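# Stack two cartons on the raised block

## Task

Set the large carton on top of the raised block so that no part of it extends beyond the blue tape outline, then set the small carton on the large one so that none of it overhangs the large carton's edge. Both must stay put by themselves with no support from the robot; at the end release suction and move the tool away.

## Robot and tools

Robot: one six-joint arm (uf850 type) carrying a suction cup instead of a gripper. The controlled point is the cup point, the centre of the cup rim when nothing touches it. The cup faces along the cup point's own +z axis. About 4 cm behind the rim the tool widens, with its body and camera extending up to roughly 9 cm sideways, so keep that clear of boxes and the block.

Frames: the scene frame has its origin on the table surface right under the arm base, +z up, +y to the left when facing along +x. Results report end_effector_position (metres) and end_effector_quat_wxyz in this frame, plus linear (m/s) and angular (rad/s) velocities. The printed position may be a little off, more so when the arm reaches far. The base may be slightly tilted relative to the table. The line Hand target shows the pose the controller is currently driving toward.

execute_actions(actions): a list of actions run one after another. Each action is a table of up to 15 rows; each row lasts one control step of 1/30 s, and if fewer than 15 rows are given the last one repeats to fill the 15 steps. A row is 7 numbers, each in [-1, 1]: dx, dy, dz, rx, ry, rz, suction. The first six are an offset, not an absolute pose, expressed in the cup point's own axes and measured from the cup point's pose at the start of that action (for a call's first action, the pose in the latest result of this scene). Every row refers to that same start pose, not to the previous row. Scale: 1.0 equals 0.6 m for dx, dy, dz and 180 degrees for the rotation; rx, ry, rz form a single rotation vector. The seventh number switches suction: above 0.01 on, 0.01 or less off, and it stays as last set. An empty list just returns state and images.

Each control step the commanded pose is clipped to at most 70 mm and 16 degrees away from the measured pose, so a big offset may need several actions; after an action the arm only continues to the last clipped pose, so send the remainder next. Position wins over orientation when both cannot be met. The elbow cannot fully straighten.

move(target, speed, blocking): drives the cup point in a straight line toward one target. target is one row of 7 numbers in the same layout and scale as above: an offset in the cup point's axes from the pose in this scene's latest result that reports one, followed by the suction value, which is applied at the start. speed is the top path speed in m/s, 0.002 to 0.5 (default 0.25); rotation is capped at twice that value in rad/s. Paths last 0.5 to 10 s; longer ones are cut off at 10 s before reaching the target. Rotation takes the shorter direction. The path ignores obstacles, the real motion lags and can overshoot speed, especially near full reach. Faster contact and targets set deeper past the contact both press harder. Result adds a move: line: done (at rest near target), or off_target, moving, held, fault, plus which limits acted (paced = the sent pose was clipped; held = a check blocked some steps, after which motion may jump fast), and distance to target. blocking=false returns after 0.5 s while the arm continues; until a result shows the move ended, other moves and execute_actions are refused, so use wait or stop first.

wait(seconds): 0 to 10 s, the arm keeps its last command; returns early if a running move finishes. stop(): brakes a running move, needing some distance; suction is unaffected. zoom_image(camera, region): camera is cam_low or cam_wrist (both 504x504); region is [x0, y0, x1, y1] in pixels from the top-left, at most 504 by 504. read_manual(section): only returns licence text. finished_scene(scene): ends the current scene, given its number, after the last command has been held; irreversible, and the result reports success.

Result lines: suction_measured is the vacuum reached; near 0 means no seal, 0.83 or more means airtight, in between means leaking. part_present turns 1 at 0.50 and back to 0 below 0.45. A pose unreachable line means the clearance check (which treats the base mount as part of the arm) changed or refused the command. Joint positions are listed base to tool; ranges (rad): waist -6.283 to 6.283, shoulder -2.304 to 2.304, elbow -4.224 to 0.061, forearm roll -6.283 to 6.283, wrist pitch -2.164 to 2.164, wrist roll -6.283 to 6.283.

Picking: turn suction on and press the 36 mm rim flat onto a smooth face of a carton, fully on the surface, away from edges, seams or holes. Under vacuum the cup compresses, so the load sits up to about 12 mm nearer the tool than the cup point suggests, and vacuum alone may lift a resting box. Releasing: lower the carton until it rests on its support, switch suction off, then retreat; contact can persist until the tool is 15 mm away. If the cup seals to the table, switch suction off to free it.

Cautions: a joint reaching its load limit (waist 57, shoulder 57, elbow 47.5, forearm roll 25.6, wrist pitch 18, wrist roll 18 N m) stops the arm, backs it off, holds 10 s and drops the rest of the call. Holding loads warms the motors even while you are thinking; MOTOR HOT appears from 65 °C and at 80 °C an OVER-TEMPERATURE FAULT brakes the arm until it cools. The arm keeps its last command while you compose replies. Objects may occasionally get a short external shove. Never drop, slam, knock or push anything hard, and never let anything leave the table.

Each tool is called after "Emit:" as a command line: name --argument value for each argument, lists and objects as JSON in quotes; but a table of rows of numbers goes row by row, as --pt "numbers of a row", without its own name.

## Session

Emit:
execute_actions --actions '[]'

Scene clock: 0.00 s.
end_effector_position=(+0.6016, -0.0023, +0.2974) suction_measured=0.00 part_present=0 end_effector_quat_wxyz=(+0.003, +0.001, +1.000, +0.004) end_effector_velocity=(+0.001, +0.000, +0.001) end_effector_angular_velocity=(-0.000, -0.002, +0.000)
Joint positions: [ 0.002 -0.531 -1.294  0.003 -0.758 -1.572]
Joint velocities: [ 0.     0.001 -0.001 -0.     0.     0.   ]
Motor temperatures (°C, as the motors report them): [20 18 20 25 24 22]
Hand target: +0.602, -0.002, +0.297; +0.003, +0.001, +1.000, +0.004

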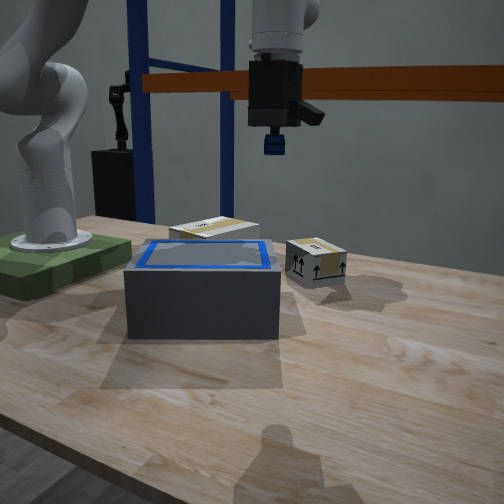

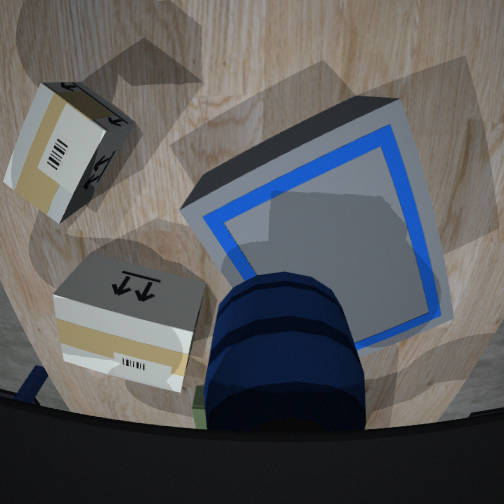

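Emit:
move --target '[0.25,0.33,0,0,0,0,0]'

Scene clock: 7.20 s.
end_effector_position=(+0.4520, +0.1964, +0.2984) suction_measured=0.00 part_present=0 end_effector_quat_wxyz=(+0.002, +0.002, +1.000, +0.005) end_effector_velocity=(-0.001, +0.002, -0.000) end_effector_angular_velocity=(+0.000, +0.001, -0.001)
Joint positions: [ 0.416 -0.288 -0.955  0.003 -0.661 -1.158]
Joint velocities: [0.005 0.    0.001 0.001 0.    0.005]
Motor temperatures (°C, as the motors report them): [20 18 20 25 24 22]
Hand target: +0.452, +0.197, +0.298; +0.002, +0.002, +1.000, +0.005
Off the commanded pose: 0.000 m, 0 deg.
move: done

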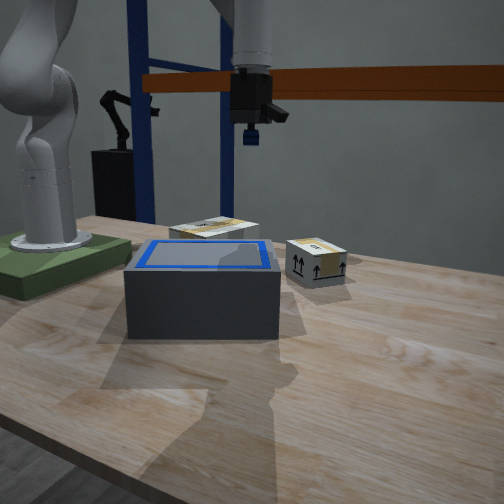

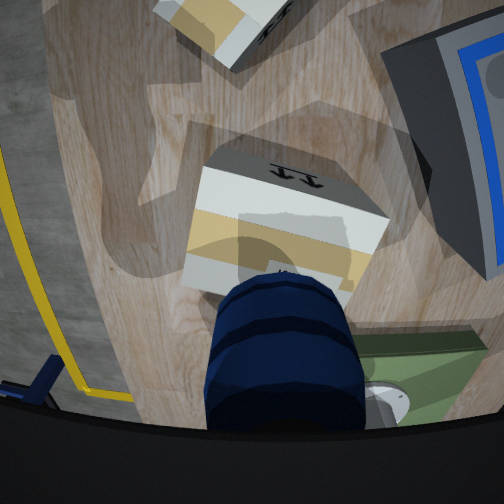

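Emit:
move --target '[0.05,-0.035,0.15,0,0,0.083,0]'

Scene clock: 15.27 s.
end_effector_position=(+0.4226, +0.1761, +0.2084) suction_measured=0.00 part_present=0 end_effector_quat_wxyz=(+0.002, +0.132, +0.991, +0.005) end_effector_velocity=(-0.001, +0.000, -0.002) end_effector_angular_velocity=(-0.002, -0.000, -0.003)
Joint positions: [ 0.4   -0.367 -0.806  0.003 -0.433 -0.914]
Joint velocities: [ 0.002 -0.003  0.002 -0.005  0.004  0.009]
Motor temperatures (°C, as the motors report them): [20 18 20 25 24 22]
Hand target: +0.422, +0.176, +0.208; +0.002, +0.132, +0.991, +0.005
Off the commanded pose: 0.001 m, 0 deg.
move: done

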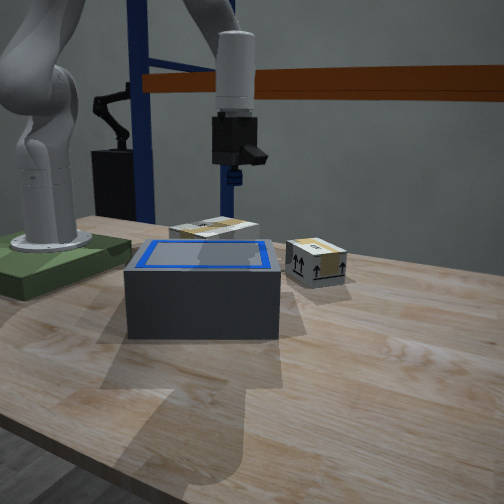

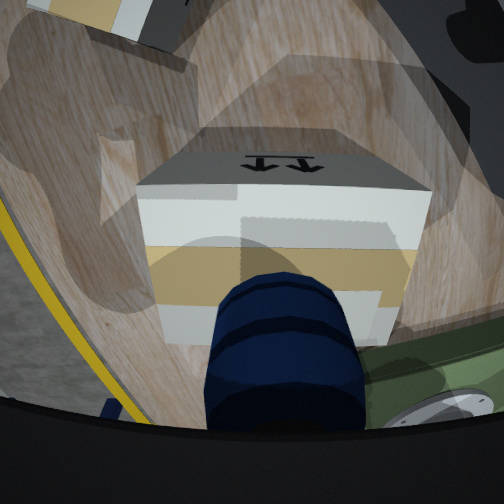

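Emit:
move --target '[0.098,-0.013,0.13,0,0,0,0]'

Scene clock: 19.30 s.
end_effector_position=(+0.3644, +0.1845, +0.1305) suction_measured=0.00 part_present=0 end_effector_quat_wxyz=(+0.002, +0.132, +0.991, +0.005) end_effector_velocity=(-0.002, -0.000, -0.002) end_effector_angular_velocity=(-0.002, +0.001, -0.002)
Joint positions: [ 0.473 -0.458 -0.666  0.004 -0.201 -0.841]
Joint velocities: [ 0.002 -0.003  0.002 -0.004  0.004  0.008]
Motor temperatures (°C, as the motors report them): [20 18 20 25 24 22]
Hand target: +0.364, +0.184, +0.130; +0.002, +0.132, +0.991, +0.005
Off the commanded pose: 0.000 m, 0 deg.
move: done

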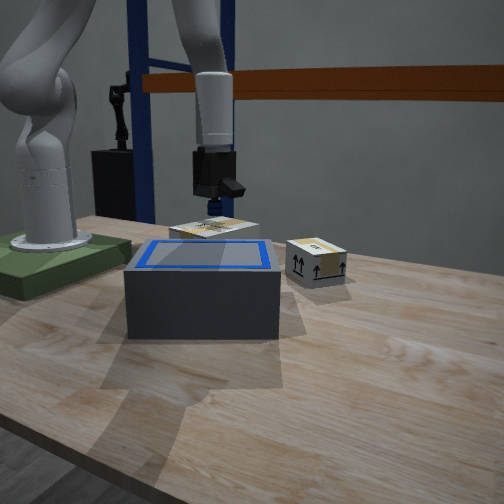

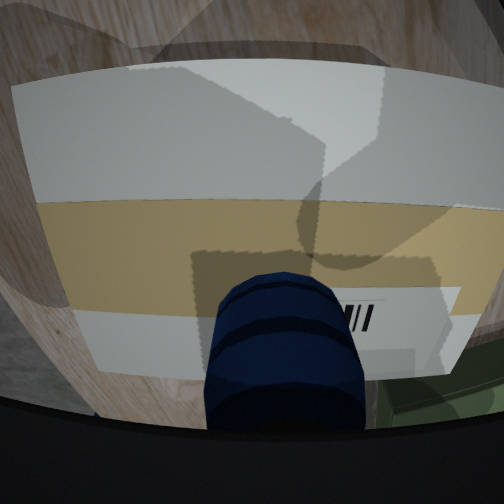

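Emit:
move --target '[0,0,0.08,0,0,0,1]' --speed 0.03

Scene clock: 32.93 s.
end_effector_position=(+0.3795, +0.1922, +0.1119) suction_measured=0.91 part_present=1 end_effector_quat_wxyz=(+0.022, +0.132, +0.991, +0.018) end_effector_velocity=(+0.001, +0.001, +0.000) end_effector_angular_velocity=(+0.001, -0.002, +0.003)
Joint positions: [ 0.473 -0.515 -0.685  0.005 -0.116 -0.842]
Joint velocities: [ 0.001  0.    -0.002 -0.001 -0.    -0.001]
Motor temperatures (°C, as the motors report them): [20 18 20 25 24 22]
Hand target: +0.380, +0.192, +0.112; +0.022, +0.132, +0.991, +0.018
Off the commanded pose: 0.034 m, 3 deg.
TORQUE FAULT: the external load on joint 2 (shoulder) reached its load limit, and the arm stopped for 10 seconds. That time counts as 20 of the actions that you can send in this scene. The arm's remaining commands of this call were not run. Joint 2 (shoulder) moved back by up to 3 degrees. The arm holds there, with the suction number unchanged, and accepts commands again: back off and push less far. The arm stops again, at the same cost, whenever a joint's load reaches its limit.
move: fault

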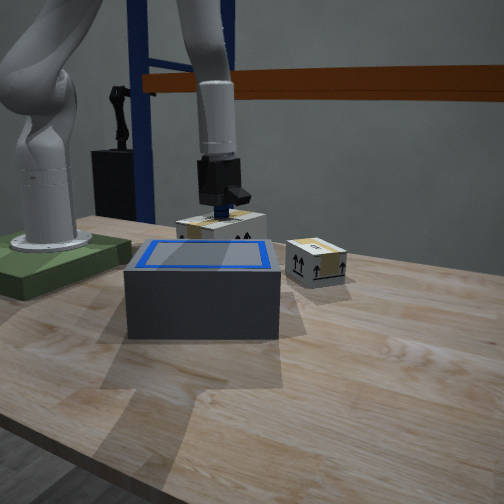

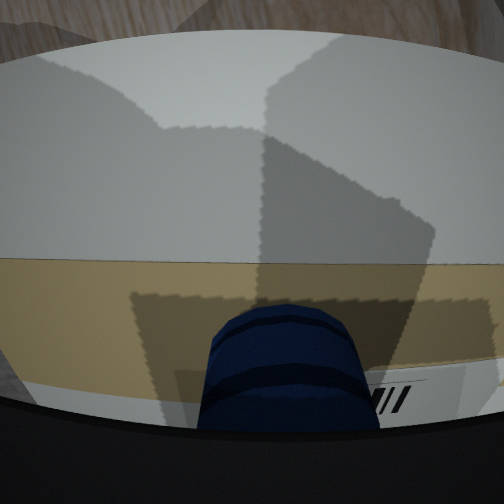

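Emit:
move --target '[0,0,-0.29,0.01,0.0115,0,1]' --speed 0.15

Scene clock: 37.43 s.
end_effector_position=(+0.3712, +0.1873, +0.2856) suction_measured=0.91 part_present=1 end_effector_quat_wxyz=(+0.001, +0.132, +0.991, +0.006) end_effector_velocity=(+0.001, +0.001, +0.002) end_effector_angular_velocity=(+0.003, -0.002, -0.004)
Joint positions: [ 0.473 -0.131 -0.73   0.005 -0.593 -0.842]
Joint velocities: [-0.001  0.003 -0.003  0.003 -0.003  0.001]
Motor temperatures (°C, as the motors report them): [20 18 20 25 24 22]
Hand target: +0.371, +0.187, +0.286; +0.001, +0.132, +0.991, +0.006
Off the commanded pose: 0.000 m, 0 deg.
move: done

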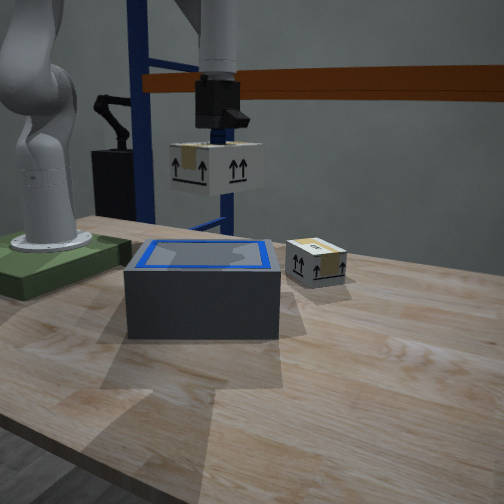

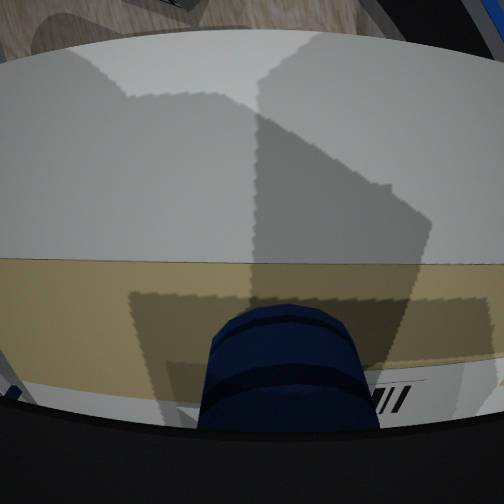

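Emit:
move --target '[-0.3375,-0.359,0.02,0,0,0.261,1]' --speed 0.2

Scene clock: 42.20 s.
end_effector_position=(+0.5110, -0.0740, +0.2719) suction_measured=0.91 part_present=1 end_effector_quat_wxyz=(+0.000, +0.516, +0.857, +0.005) end_effector_velocity=(+0.000, -0.001, -0.000) end_effector_angular_velocity=(-0.001, +0.001, -0.001)
Joint positions: [-0.138 -0.375 -1.005  0.005 -0.625 -0.634]
Joint velocities: [-0.002 -0.002 -0.002 -0.001 -0.001 -0.   ]
Motor temperatures (°C, as the motors report them): [20 18 20 25 24 22]
Hand target: +0.511, -0.074, +0.272; +0.000, +0.516, +0.857, +0.005
Off the commanded pose: 0.001 m, 0 deg.
move: done

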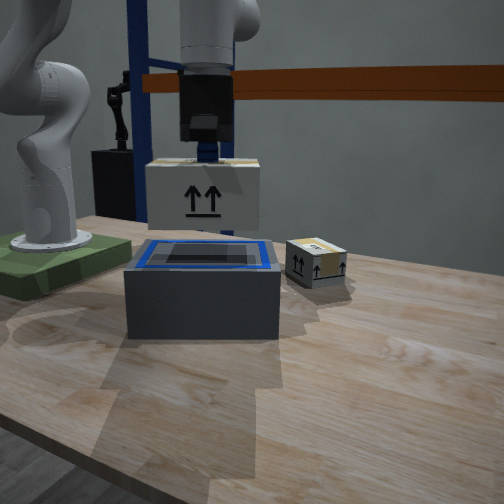

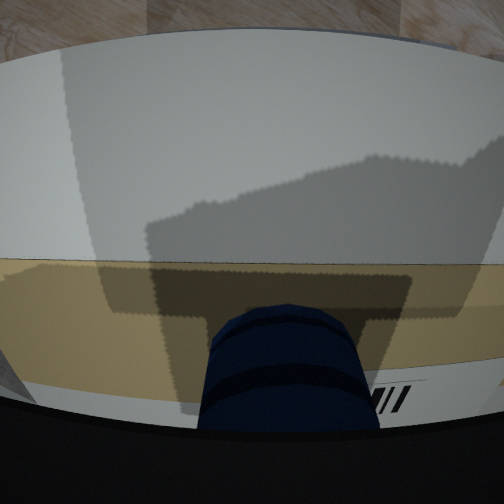

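Emit:
move --target '[0,0,0.075,0,0,0,1]' --speed 0.05

Emit:
zoom_image --camera "cam_low" --region '[110,170,300,300]'

Scene clock: 47.33 s.
end_effector_position=(+0.5112, -0.0738, +0.2271) suction_measured=0.91 part_present=1 end_effector_quat_wxyz=(+0.000, +0.516, +0.857, +0.005) end_effector_velocity=(-0.000, +0.000, -0.001) end_effector_angular_velocity=(-0.000, +0.001, +0.003)
Joint positions: [-0.138 -0.447 -0.983  0.005 -0.531 -0.634]
Joint velocities: [ 0.001 -0.002  0.001 -0.001  0.002 -0.001]
Motor temperatures (°C, as the motors report them): [20 18 21 25 24 22]
Hand target: +0.511, -0.074, +0.227; +0.000, +0.516, +0.857, +0.005
Off the commanded pose: 0.000 m, 0 deg.
move: done

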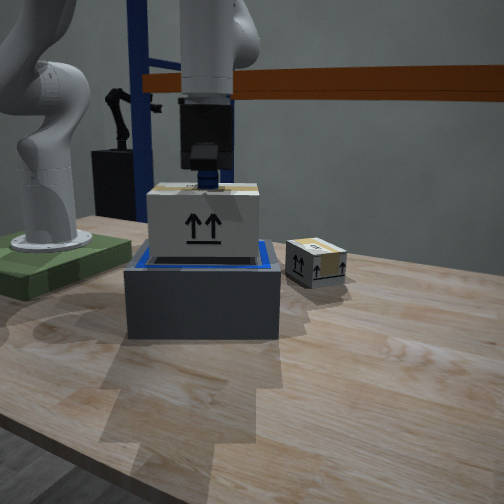

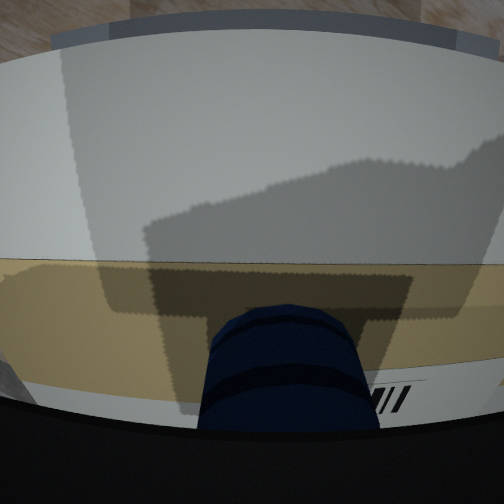

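Region (110, 170, 300, 300) of cam_low's 504x504 image, scaled by 2.653, with more detail than that image has; it fills the top 345 rows of this view, and the rest is white.

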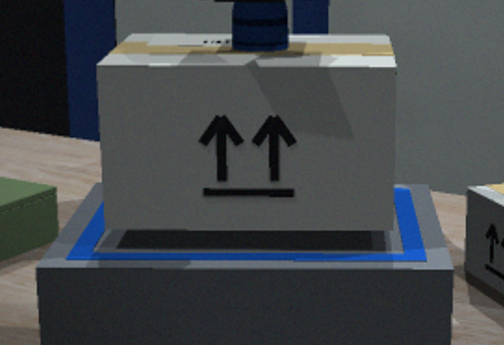

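Emit:
move --target '[0,0,0.019,0,0,0,1]' --speed 0.02

Emit:
zoom_image --camera "cam_low" --region '[110,170,300,300]'

Scene clock: 49.87 s.
end_effector_position=(+0.5113, -0.0737, +0.2157) suction_measured=0.91 part_present=1 end_effector_quat_wxyz=(+0.000, +0.516, +0.857, +0.005) end_effector_velocity=(+0.000, -0.000, -0.000) end_effector_angular_velocity=(-0.000, -0.002, -0.000)
Joint positions: [-0.138 -0.466 -0.98   0.005 -0.508 -0.634]
Joint velocities: [-0.    -0.001  0.    -0.     0.002  0.   ]
Motor temperatures (°C, as the motors report them): [20 18 21 25 24 22]
Hand target: +0.511, -0.074, +0.216; +0.000, +0.516, +0.857, +0.005
Off the commanded pose: 0.000 m, 0 deg.
move: done

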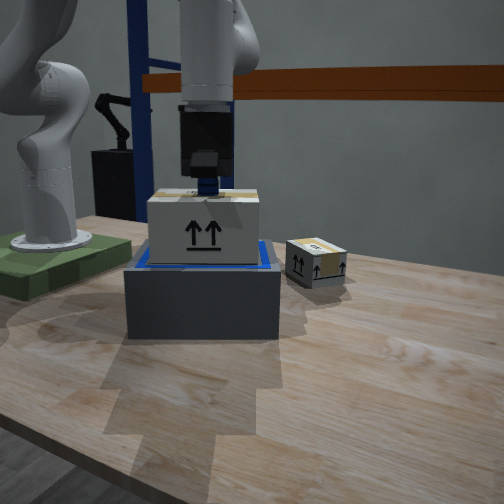

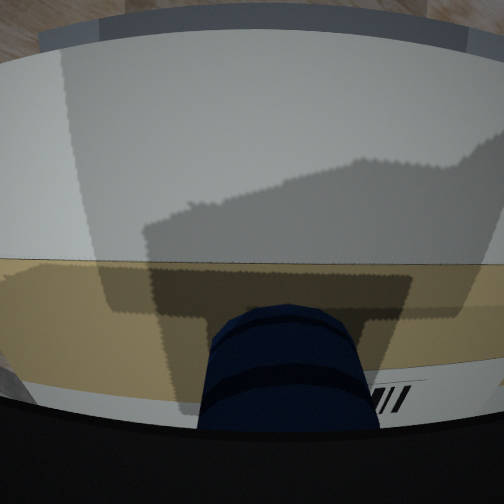

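Region (110, 170, 300, 300) of cam_low's 504x504 image, scaled by 2.653, with more detail than that image has; it fills the top 345 rows of this view, and the rest is white.

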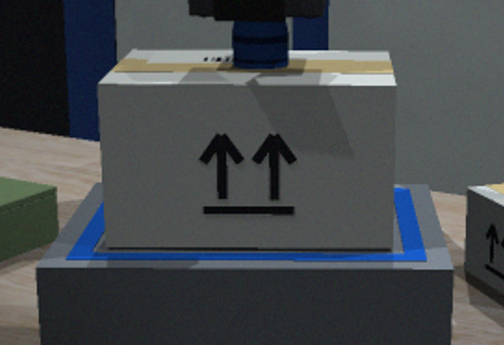

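Emit:
move --target '[0,0,0.006,0,0,0,1]' --speed 0.01

Emit:
execute_actions --actions '[[[0,0,0,0,0,0,0]]]'

Emit:
move --target '[-0.1,0,-0.33,0,0,0,0]'

Scene clock: 52.30 s.
end_effector_position=(+0.5115, -0.0737, +0.2126) suction_measured=0.91 part_present=1 end_effector_quat_wxyz=(+0.001, +0.516, +0.857, +0.005) end_effector_velocity=(-0.000, -0.000, -0.000) end_effector_angular_velocity=(-0.000, -0.000, -0.001)
Joint positions: [-0.138 -0.472 -0.979  0.005 -0.502 -0.634]
Joint velocities: [-0.     0.     0.001 -0.     0.001  0.001]
Motor temperatures (°C, as the motors report them): [20 18 21 25 24 22]
Hand target: +0.511, -0.074, +0.212; +0.000, +0.516, +0.857, +0.005
Off the commanded pose: 0.001 m, 0 deg.
move: done

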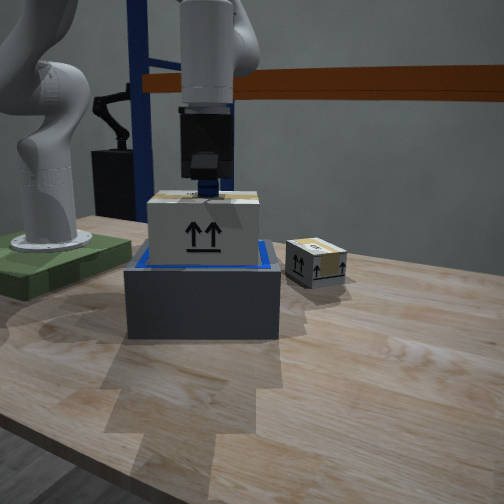

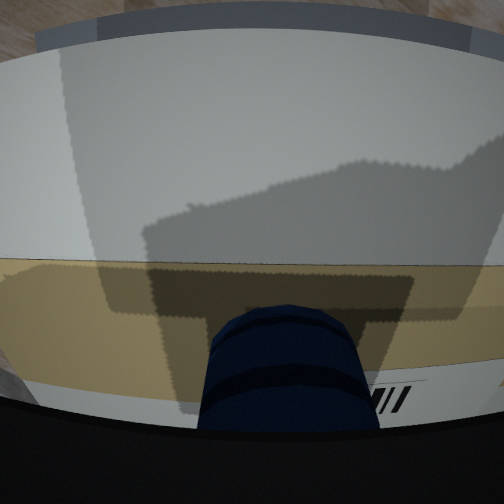

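Scene clock: 52.80 s.
end_effector_position=(+0.5117, -0.0738, +0.2128) suction_measured=0.00 part_present=0 end_effector_quat_wxyz=(+0.001, +0.516, +0.857, +0.005) end_effector_velocity=(-0.002, +0.000, -0.002) end_effector_angular_velocity=(+0.001, +0.005, +0.000)
Joint positions: [-0.138 -0.472 -0.979  0.005 -0.501 -0.634]
Joint velocities: [-0.    -0.002  0.003  0.    -0.    -0.   ]
Motor temperatures (°C, as the motors report them): [20 18 21 25 24 22]
Hand target: +0.511, -0.074, +0.213; +0.001, +0.516, +0.857, +0.005
Off the commanded pose: 0.000 m, 0 deg.

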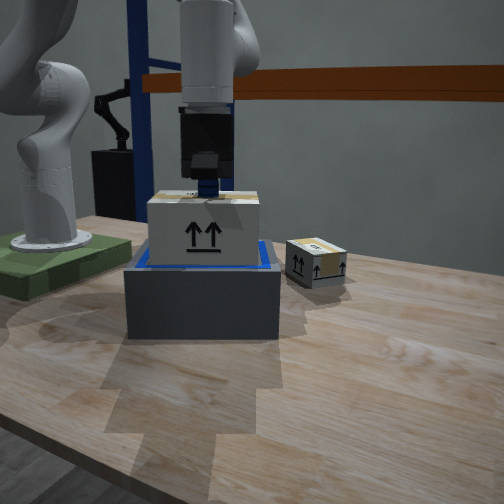

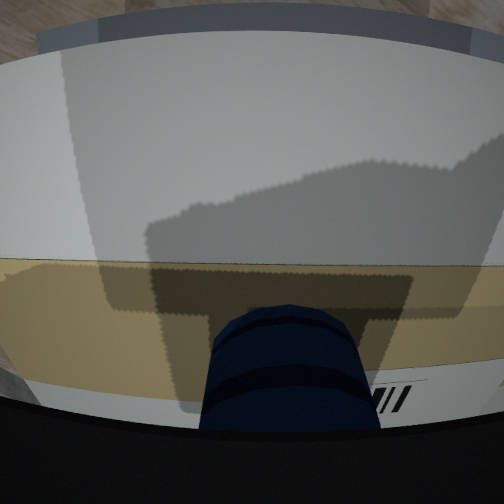

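Scene clock: 54.07 s.
end_effector_position=(+0.5390, -0.1278, +0.4102) suction_measured=0.00 part_present=0 end_effector_quat_wxyz=(+0.000, +0.515, +0.857, +0.005) end_effector_velocity=(+0.001, +0.000, +0.004) end_effector_angular_velocity=(-0.000, -0.004, +0.001)
Joint positions: [-0.226 -0.309 -1.258  0.004 -0.944 -0.721]
Joint velocities: [ 0.001  0.002 -0.005  0.001 -0.003 -0.001]
Motor temperatures (°C, as the motors report them): [20 18 21 25 24 22]
Hand target: +0.539, -0.128, +0.411; +0.001, +0.515, +0.857, +0.005
Off the commanded pose: 0.001 m, 0 deg.
move: done

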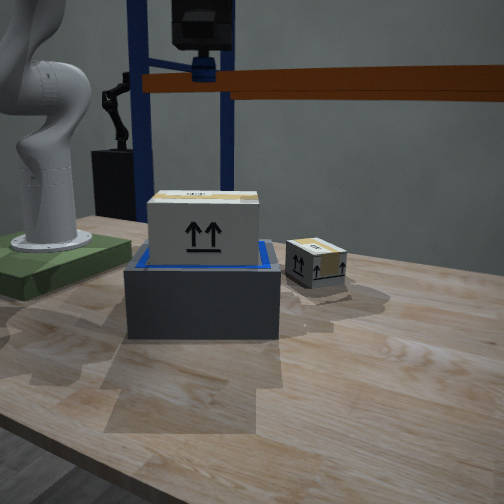

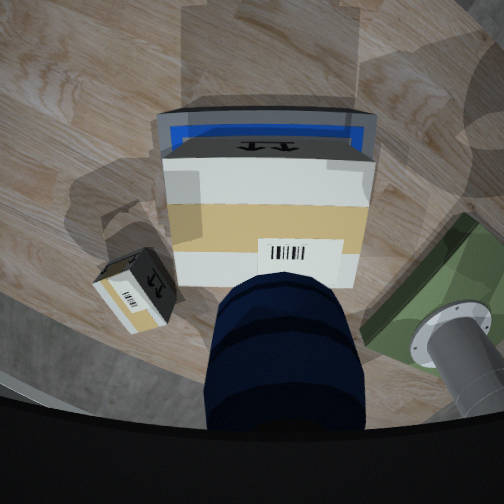

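Emit:
move --target '[0.4,0.35,0.36,0,0,0.322,0]'

Scene clock: 60.97 s.
end_effector_position=(+0.6122, +0.1847, +0.1967) suction_measured=0.00 part_present=0 end_effector_quat_wxyz=(-0.003, +0.866, +0.500, +0.005) end_effector_velocity=(-0.001, +0.001, -0.002) end_effector_angular_velocity=(-0.001, +0.003, -0.002)
Joint positions: [ 0.297 -0.749 -1.381  0.005 -0.625  0.813]
Joint velocities: [ 0.003 -0.003 -0.    -0.    -0.001  0.005]
Motor temperatures (°C, as the motors report them): [20 18 21 25 24 22]
Hand target: +0.612, +0.185, +0.196; -0.003, +0.866, +0.500, +0.005
Off the commanded pose: 0.001 m, 0 deg.
move: done

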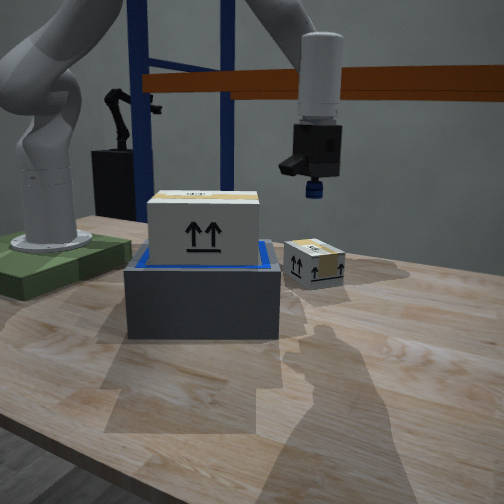

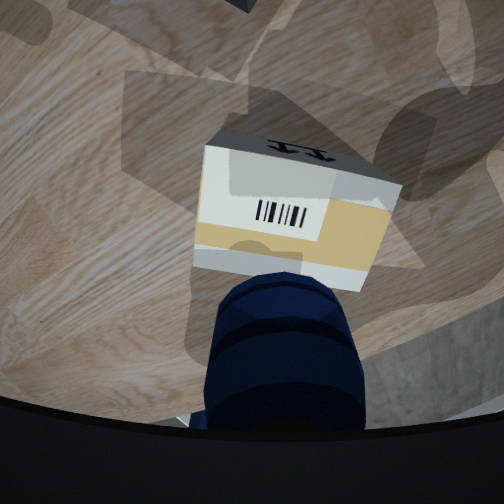

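Emit:
move --target '[0.025,-0.027,0.175,0,0,0.066,0]'

Scene clock: 63.47 s.
end_effector_position=(+0.6062, +0.2065, +0.0922) suction_measured=0.00 part_present=0 end_effector_quat_wxyz=(-0.004, +0.913, +0.407, +0.005) end_effector_velocity=(-0.002, -0.000, -0.004) end_effector_angular_velocity=(-0.003, +0.005, -0.002)
Joint positions: [ 0.332 -0.921 -1.396  0.005 -0.468  1.054]
Joint velocities: [ 0.001 -0.006  0.001 -0.003  0.001  0.006]
Motor temperatures (°C, as the motors report them): [20 18 21 25 24 22]
Hand target: +0.606, +0.207, +0.092; -0.004, +0.913, +0.407, +0.004
Off the commanded pose: 0.000 m, 0 deg.
move: done

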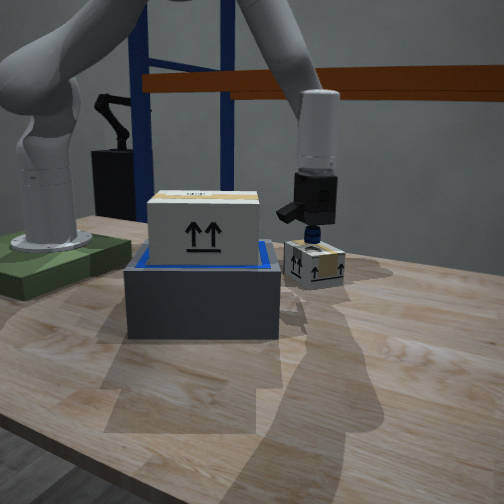

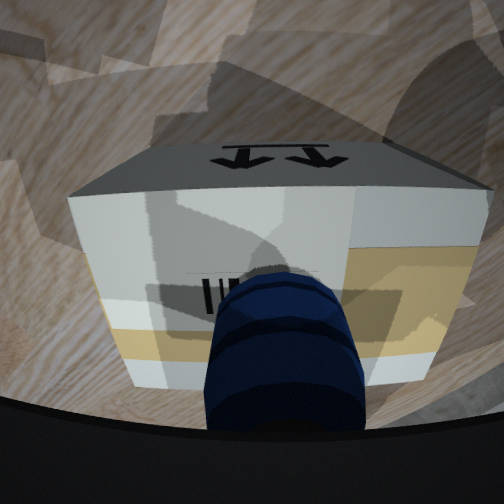

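Centered.

Emit:
move --target '[0,0,0.028,0,0,0,1]' --speed 0.02

Scene clock: 65.53 s.
end_effector_position=(+0.6062, +0.2066, +0.0754) suction_measured=0.89 part_present=1 end_effector_quat_wxyz=(-0.004, +0.913, +0.407, +0.005) end_effector_velocity=(+0.002, +0.000, +0.001) end_effector_angular_velocity=(+0.002, -0.005, +0.000)
Joint positions: [ 0.332 -0.952 -1.404  0.006 -0.446  1.054]
Joint velocities: [-0.001  0.    -0.003  0.001  0.002 -0.001]
Motor temperatures (°C, as the motors report them): [20 18 21 25 24 22]
Hand target: +0.606, +0.207, +0.075; -0.004, +0.913, +0.407, +0.005
Off the commanded pose: 0.000 m, 0 deg.
move: done

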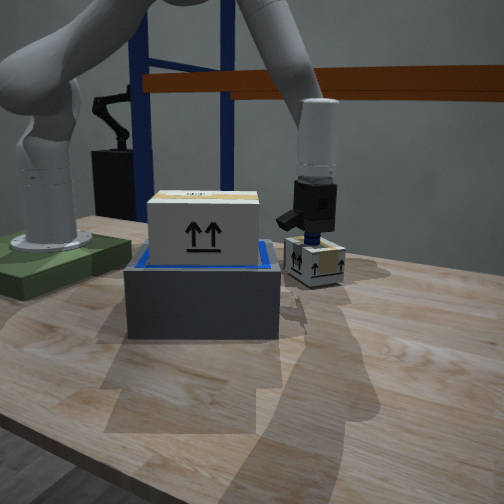

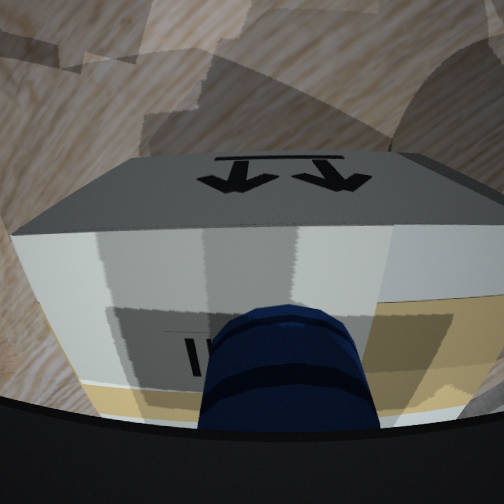

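Emit:
move --target '[0,0,-0.41,0,0,0,1]'

Emit:
move --target '[-0.235,-0.428,0,0,0,-0.388,1]'

Emit:
move --target '[0,0,0.04,0,0,0,1]' --speed 0.03

Emit:
zoom_image --camera "cam_low" --region '[110,100,300,230]'

Scene clock: 70.37 s.
end_effector_position=(+0.6050, +0.2048, +0.3209) suction_measured=0.91 part_present=1 end_effector_quat_wxyz=(-0.004, +0.913, +0.408, +0.004) end_effector_velocity=(+0.001, +0.001, +0.004) end_effector_angular_velocity=(+0.001, -0.004, +0.002)
Joint positions: [ 0.332 -0.596 -1.446  0.005 -0.844  1.055]
Joint velocities: [ 0.001  0.004 -0.004 -0.    -0.004 -0.001]
Motor temperatures (°C, as the motors report them): [20 18 21 25 24 22]
Hand target: +0.605, +0.205, +0.322; -0.004, +0.913, +0.408, +0.005
Off the commanded pose: 0.001 m, 0 deg.
move: done

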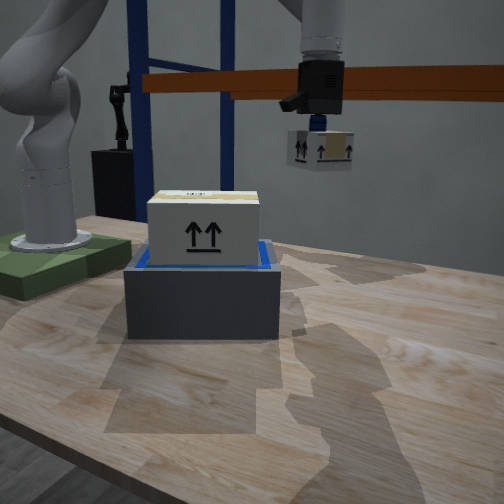

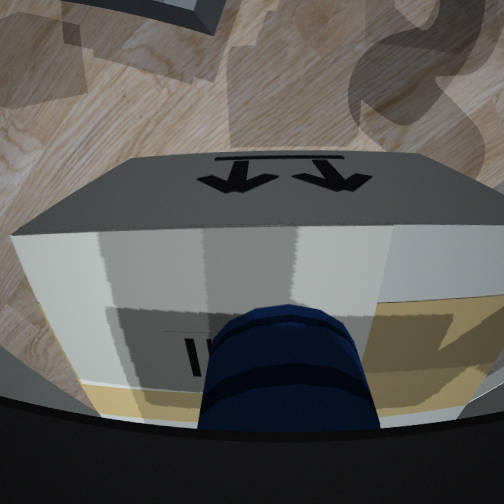

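Scene clock: 73.23 s.
end_effector_position=(+0.3195, +0.2714, +0.3210) suction_measured=0.91 part_present=1 end_effector_quat_wxyz=(-0.002, +0.516, +0.857, +0.006) end_effector_velocity=(-0.001, +0.000, -0.000) end_effector_angular_velocity=(-0.000, +0.001, +0.006)
Joint positions: [ 0.71  -0.084 -0.77   0.004 -0.68   0.215]
Joint velocities: [ 0.002  0.001  0.002  0.001  0.    -0.004]
Motor temperatures (°C, as the motors report them): [20 18 21 25 24 22]
Hand target: +0.319, +0.271, +0.321; -0.002, +0.515, +0.857, +0.006
Off the commanded pose: 0.001 m, 0 deg.
move: done

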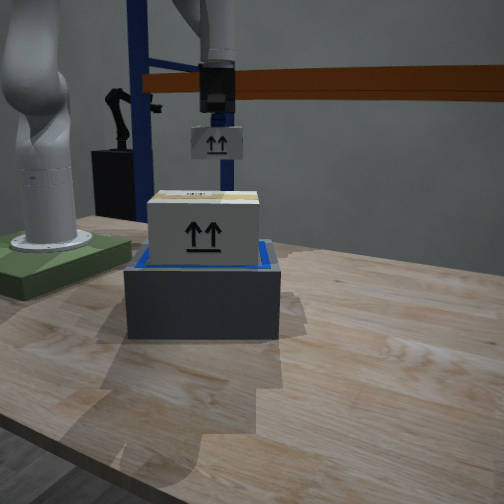

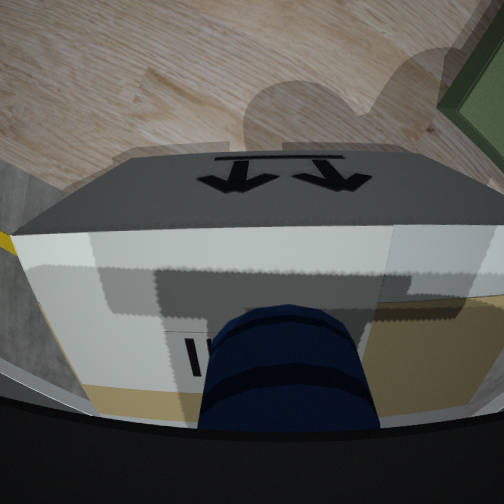

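Scene clock: 74.30 s.
end_effector_position=(+0.3196, +0.2716, +0.2971) suction_measured=0.91 part_present=1 end_effector_quat_wxyz=(-0.002, +0.516, +0.857, +0.006) end_effector_velocity=(+0.001, +0.001, +0.001) end_effector_angular_velocity=(+0.003, -0.004, -0.001)
Joint positions: [ 0.71  -0.122 -0.749  0.004 -0.621  0.215]
Joint velocities: [ 0.     0.    -0.002 -0.     0.002  0.001]
Motor temperatures (°C, as the motors report them): [20 18 21 25 24 22]
Hand target: +0.320, +0.272, +0.297; -0.002, +0.516, +0.857, +0.006
Off the commanded pose: 0.000 m, 0 deg.
move: done

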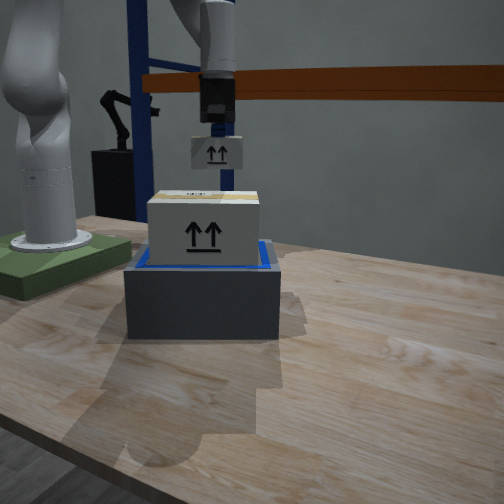

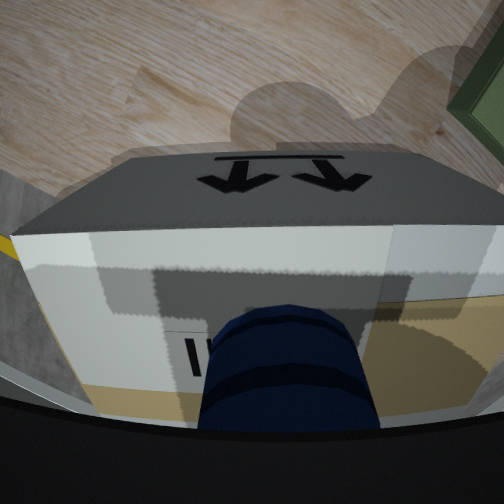

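Region (110, 100, 300, 230) of cam_low's 504x504 image, scaled by 2.653, with more detail than that image has; it fills the top 345 rows of this view, and the rest is white.

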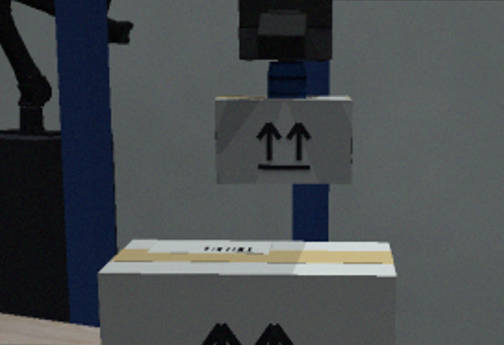

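Emit:
move --target '[-0.651,0.012,-0.045,0,0,0,1]'

Emit:
move --target '[0,0,0.045,0,0,0,1]' --speed 0.03

Emit:
zoom_image --camera "cam_low" --region '[110,100,300,230]'

Scene clock: 78.53 s.
end_effector_position=(+0.5097, -0.0711, +0.3218) suction_measured=0.91 part_present=1 end_effector_quat_wxyz=(+0.000, +0.515, +0.857, +0.005) end_effector_velocity=(+0.002, -0.002, +0.001) end_effector_angular_velocity=(-0.000, -0.002, -0.002)
Joint positions: [-0.133 -0.302 -1.038  0.005 -0.73  -0.629]
Joint velocities: [-0.004 -0.003 -0.005 -0.    -0.001 -0.002]
Motor temperatures (°C, as the motors report them): [20 18 21 25 24 22]
Hand target: +0.510, -0.071, +0.322; +0.000, +0.516, +0.857, +0.005
Off the commanded pose: 0.002 m, 0 deg.
move: done

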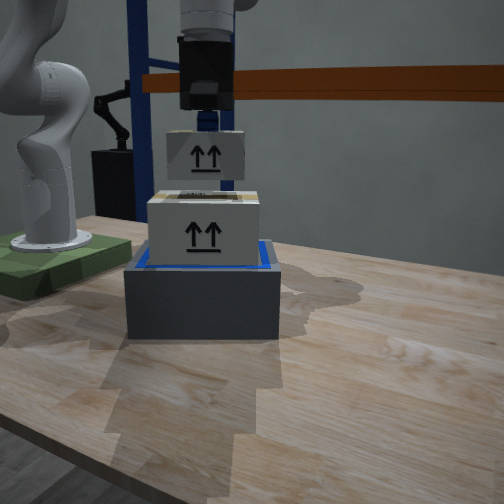

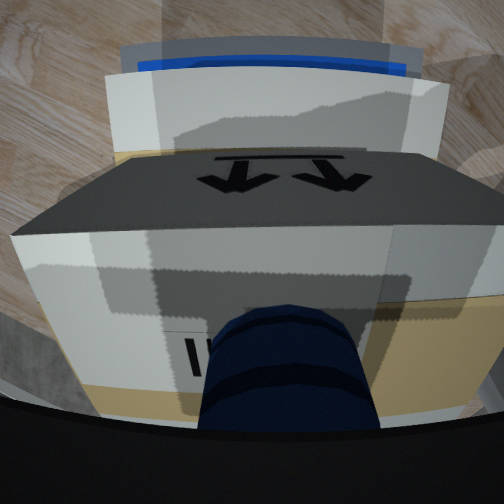

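Scene clock: 79.70 s.
end_effector_position=(+0.5098, -0.0709, +0.2949) suction_measured=0.91 part_present=1 end_effector_quat_wxyz=(+0.000, +0.515, +0.857, +0.005) end_effector_velocity=(+0.001, -0.000, +0.001) end_effector_angular_velocity=(-0.001, -0.005, -0.001)
Joint positions: [-0.133 -0.338 -1.015  0.005 -0.672 -0.629]
Joint velocities: [ 0.     0.001 -0.002 -0.     0.002  0.002]
Motor temperatures (°C, as the motors report them): [20 18 21 25 24 22]
Hand target: +0.510, -0.071, +0.295; +0.000, +0.515, +0.857, +0.005
Off the commanded pose: 0.000 m, 0 deg.
move: done

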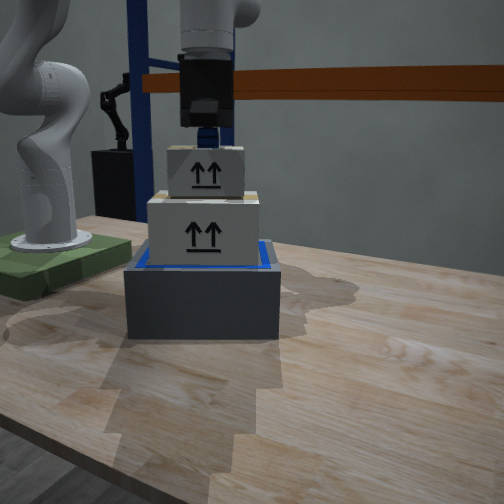

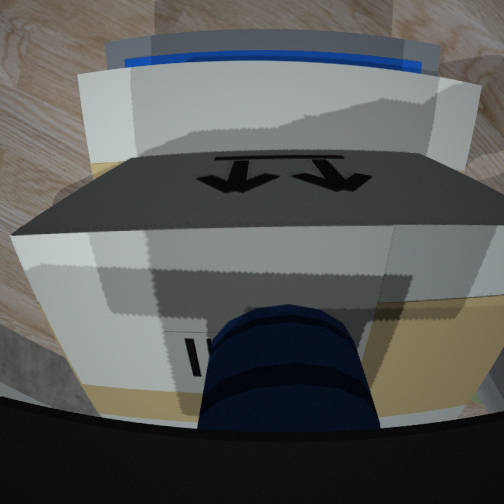

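Region (110, 100, 300, 230) of cam_low's 504x504 image, scaled by 2.653, with more detail than that image has; it fills the top 345 rows of this view, and the rest is white.

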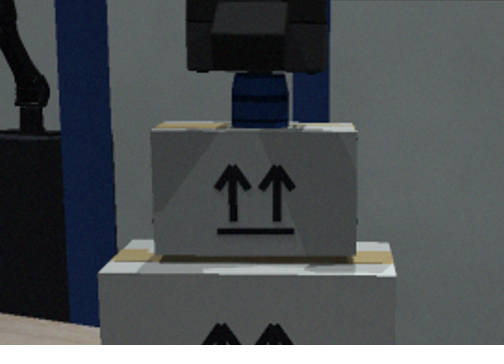

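Emit:
move --target '[0,0,0.011,0,0,0,1]' --speed 0.01

Emit:
execute_actions --actions '[[[0,0,0,0,0,0,0]]]'

Emit:
move --target '[0,0,-0.2,0,0,0,0]'

Scene clock: 83.20 s.
end_effector_position=(+0.5101, -0.0709, +0.2891) suction_measured=0.91 part_present=1 end_effector_quat_wxyz=(+0.001, +0.515, +0.857, +0.005) end_effector_velocity=(-0.001, +0.001, -0.001) end_effector_angular_velocity=(+0.001, +0.000, -0.001)
Joint positions: [-0.133 -0.347 -1.012  0.005 -0.659 -0.629]
Joint velocities: [ 0.001 -0.     0.002  0.002  0.001  0.   ]
Motor temperatures (°C, as the motors report them): [20 18 21 25 24 22]
Hand target: +0.510, -0.071, +0.288; +0.000, +0.515, +0.857, +0.005
Off the commanded pose: 0.001 m, 0 deg.
move: done

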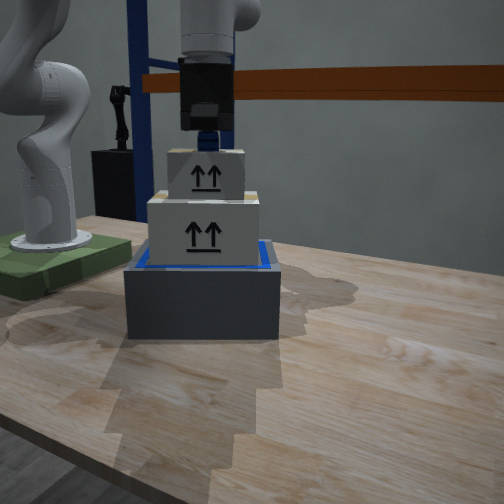

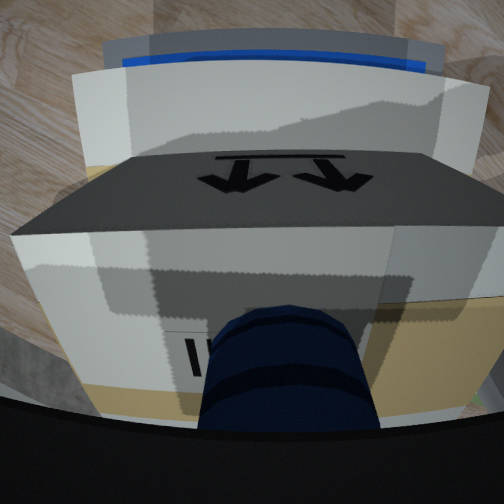

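Scene clock: 83.70 s.
end_effector_position=(+0.5105, -0.0710, +0.2893) suction_measured=0.00 part_present=0 end_effector_quat_wxyz=(+0.001, +0.515, +0.857, +0.005) end_effector_velocity=(-0.001, +0.000, -0.001) end_effector_angular_velocity=(+0.000, +0.002, +0.002)
Joint positions: [-0.133 -0.346 -1.012  0.005 -0.658 -0.629]
Joint velocities: [ 0.    -0.001  0.001 -0.    -0.001 -0.001]
Motor temperatures (°C, as the motors report them): [20 18 21 25 24 22]
Hand target: +0.510, -0.071, +0.289; +0.001, +0.515, +0.857, +0.005
Off the commanded pose: 0.000 m, 0 deg.

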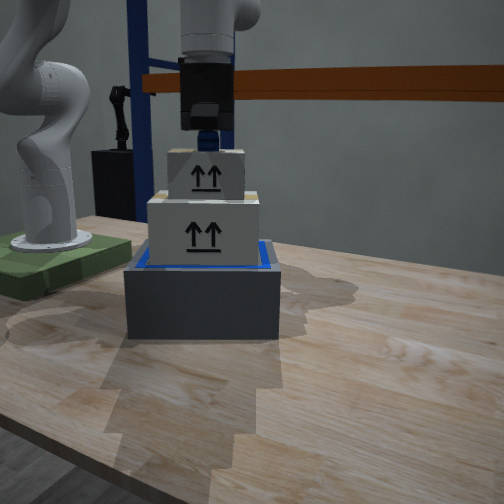

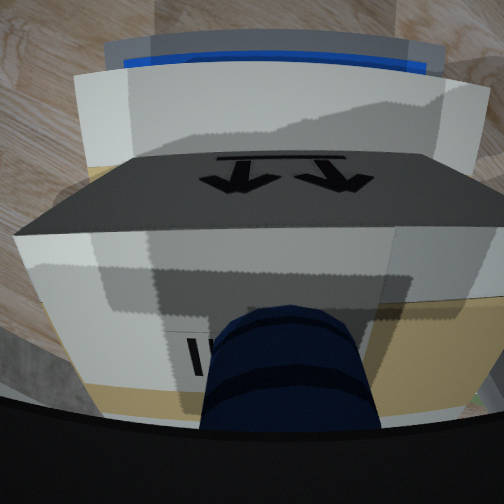

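Scene clock: 84.63 s.
end_effector_position=(+0.5098, -0.0716, +0.4090) suction_measured=0.00 part_present=0 end_effector_quat_wxyz=(+0.001, +0.515, +0.857, +0.006) end_effector_velocity=(+0.001, -0.000, +0.003) end_effector_angular_velocity=(+0.000, -0.004, -0.003)
Joint positions: [-0.133 -0.213 -1.137  0.005 -0.917 -0.628]
Joint velocities: [-0.     0.003 -0.004  0.001 -0.003  0.002]
Motor temperatures (°C, as the motors report them): [20 18 21 25 24 22]
Hand target: +0.510, -0.072, +0.409; +0.001, +0.515, +0.857, +0.006
Off the commanded pose: 0.001 m, 0 deg.
move: done

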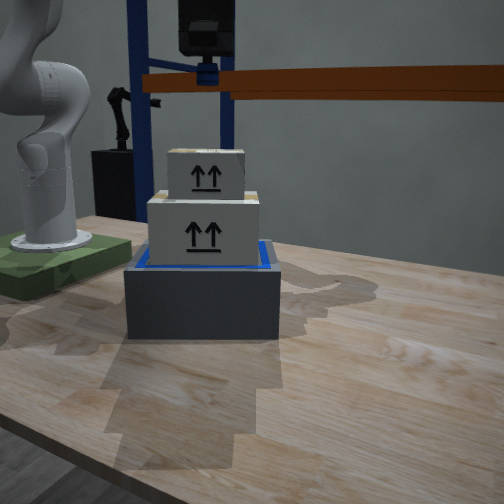

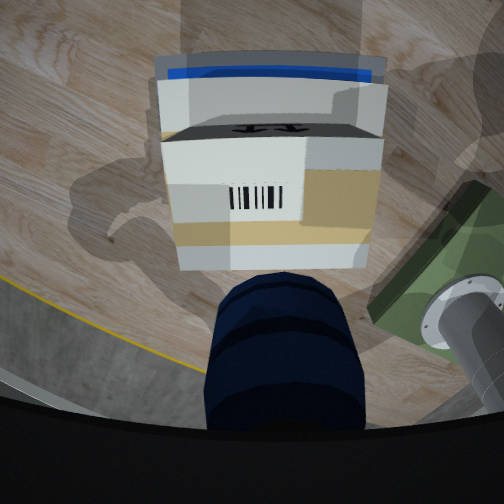

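Emit:
finished_scene --scene 1

The scene is finished: the task was done.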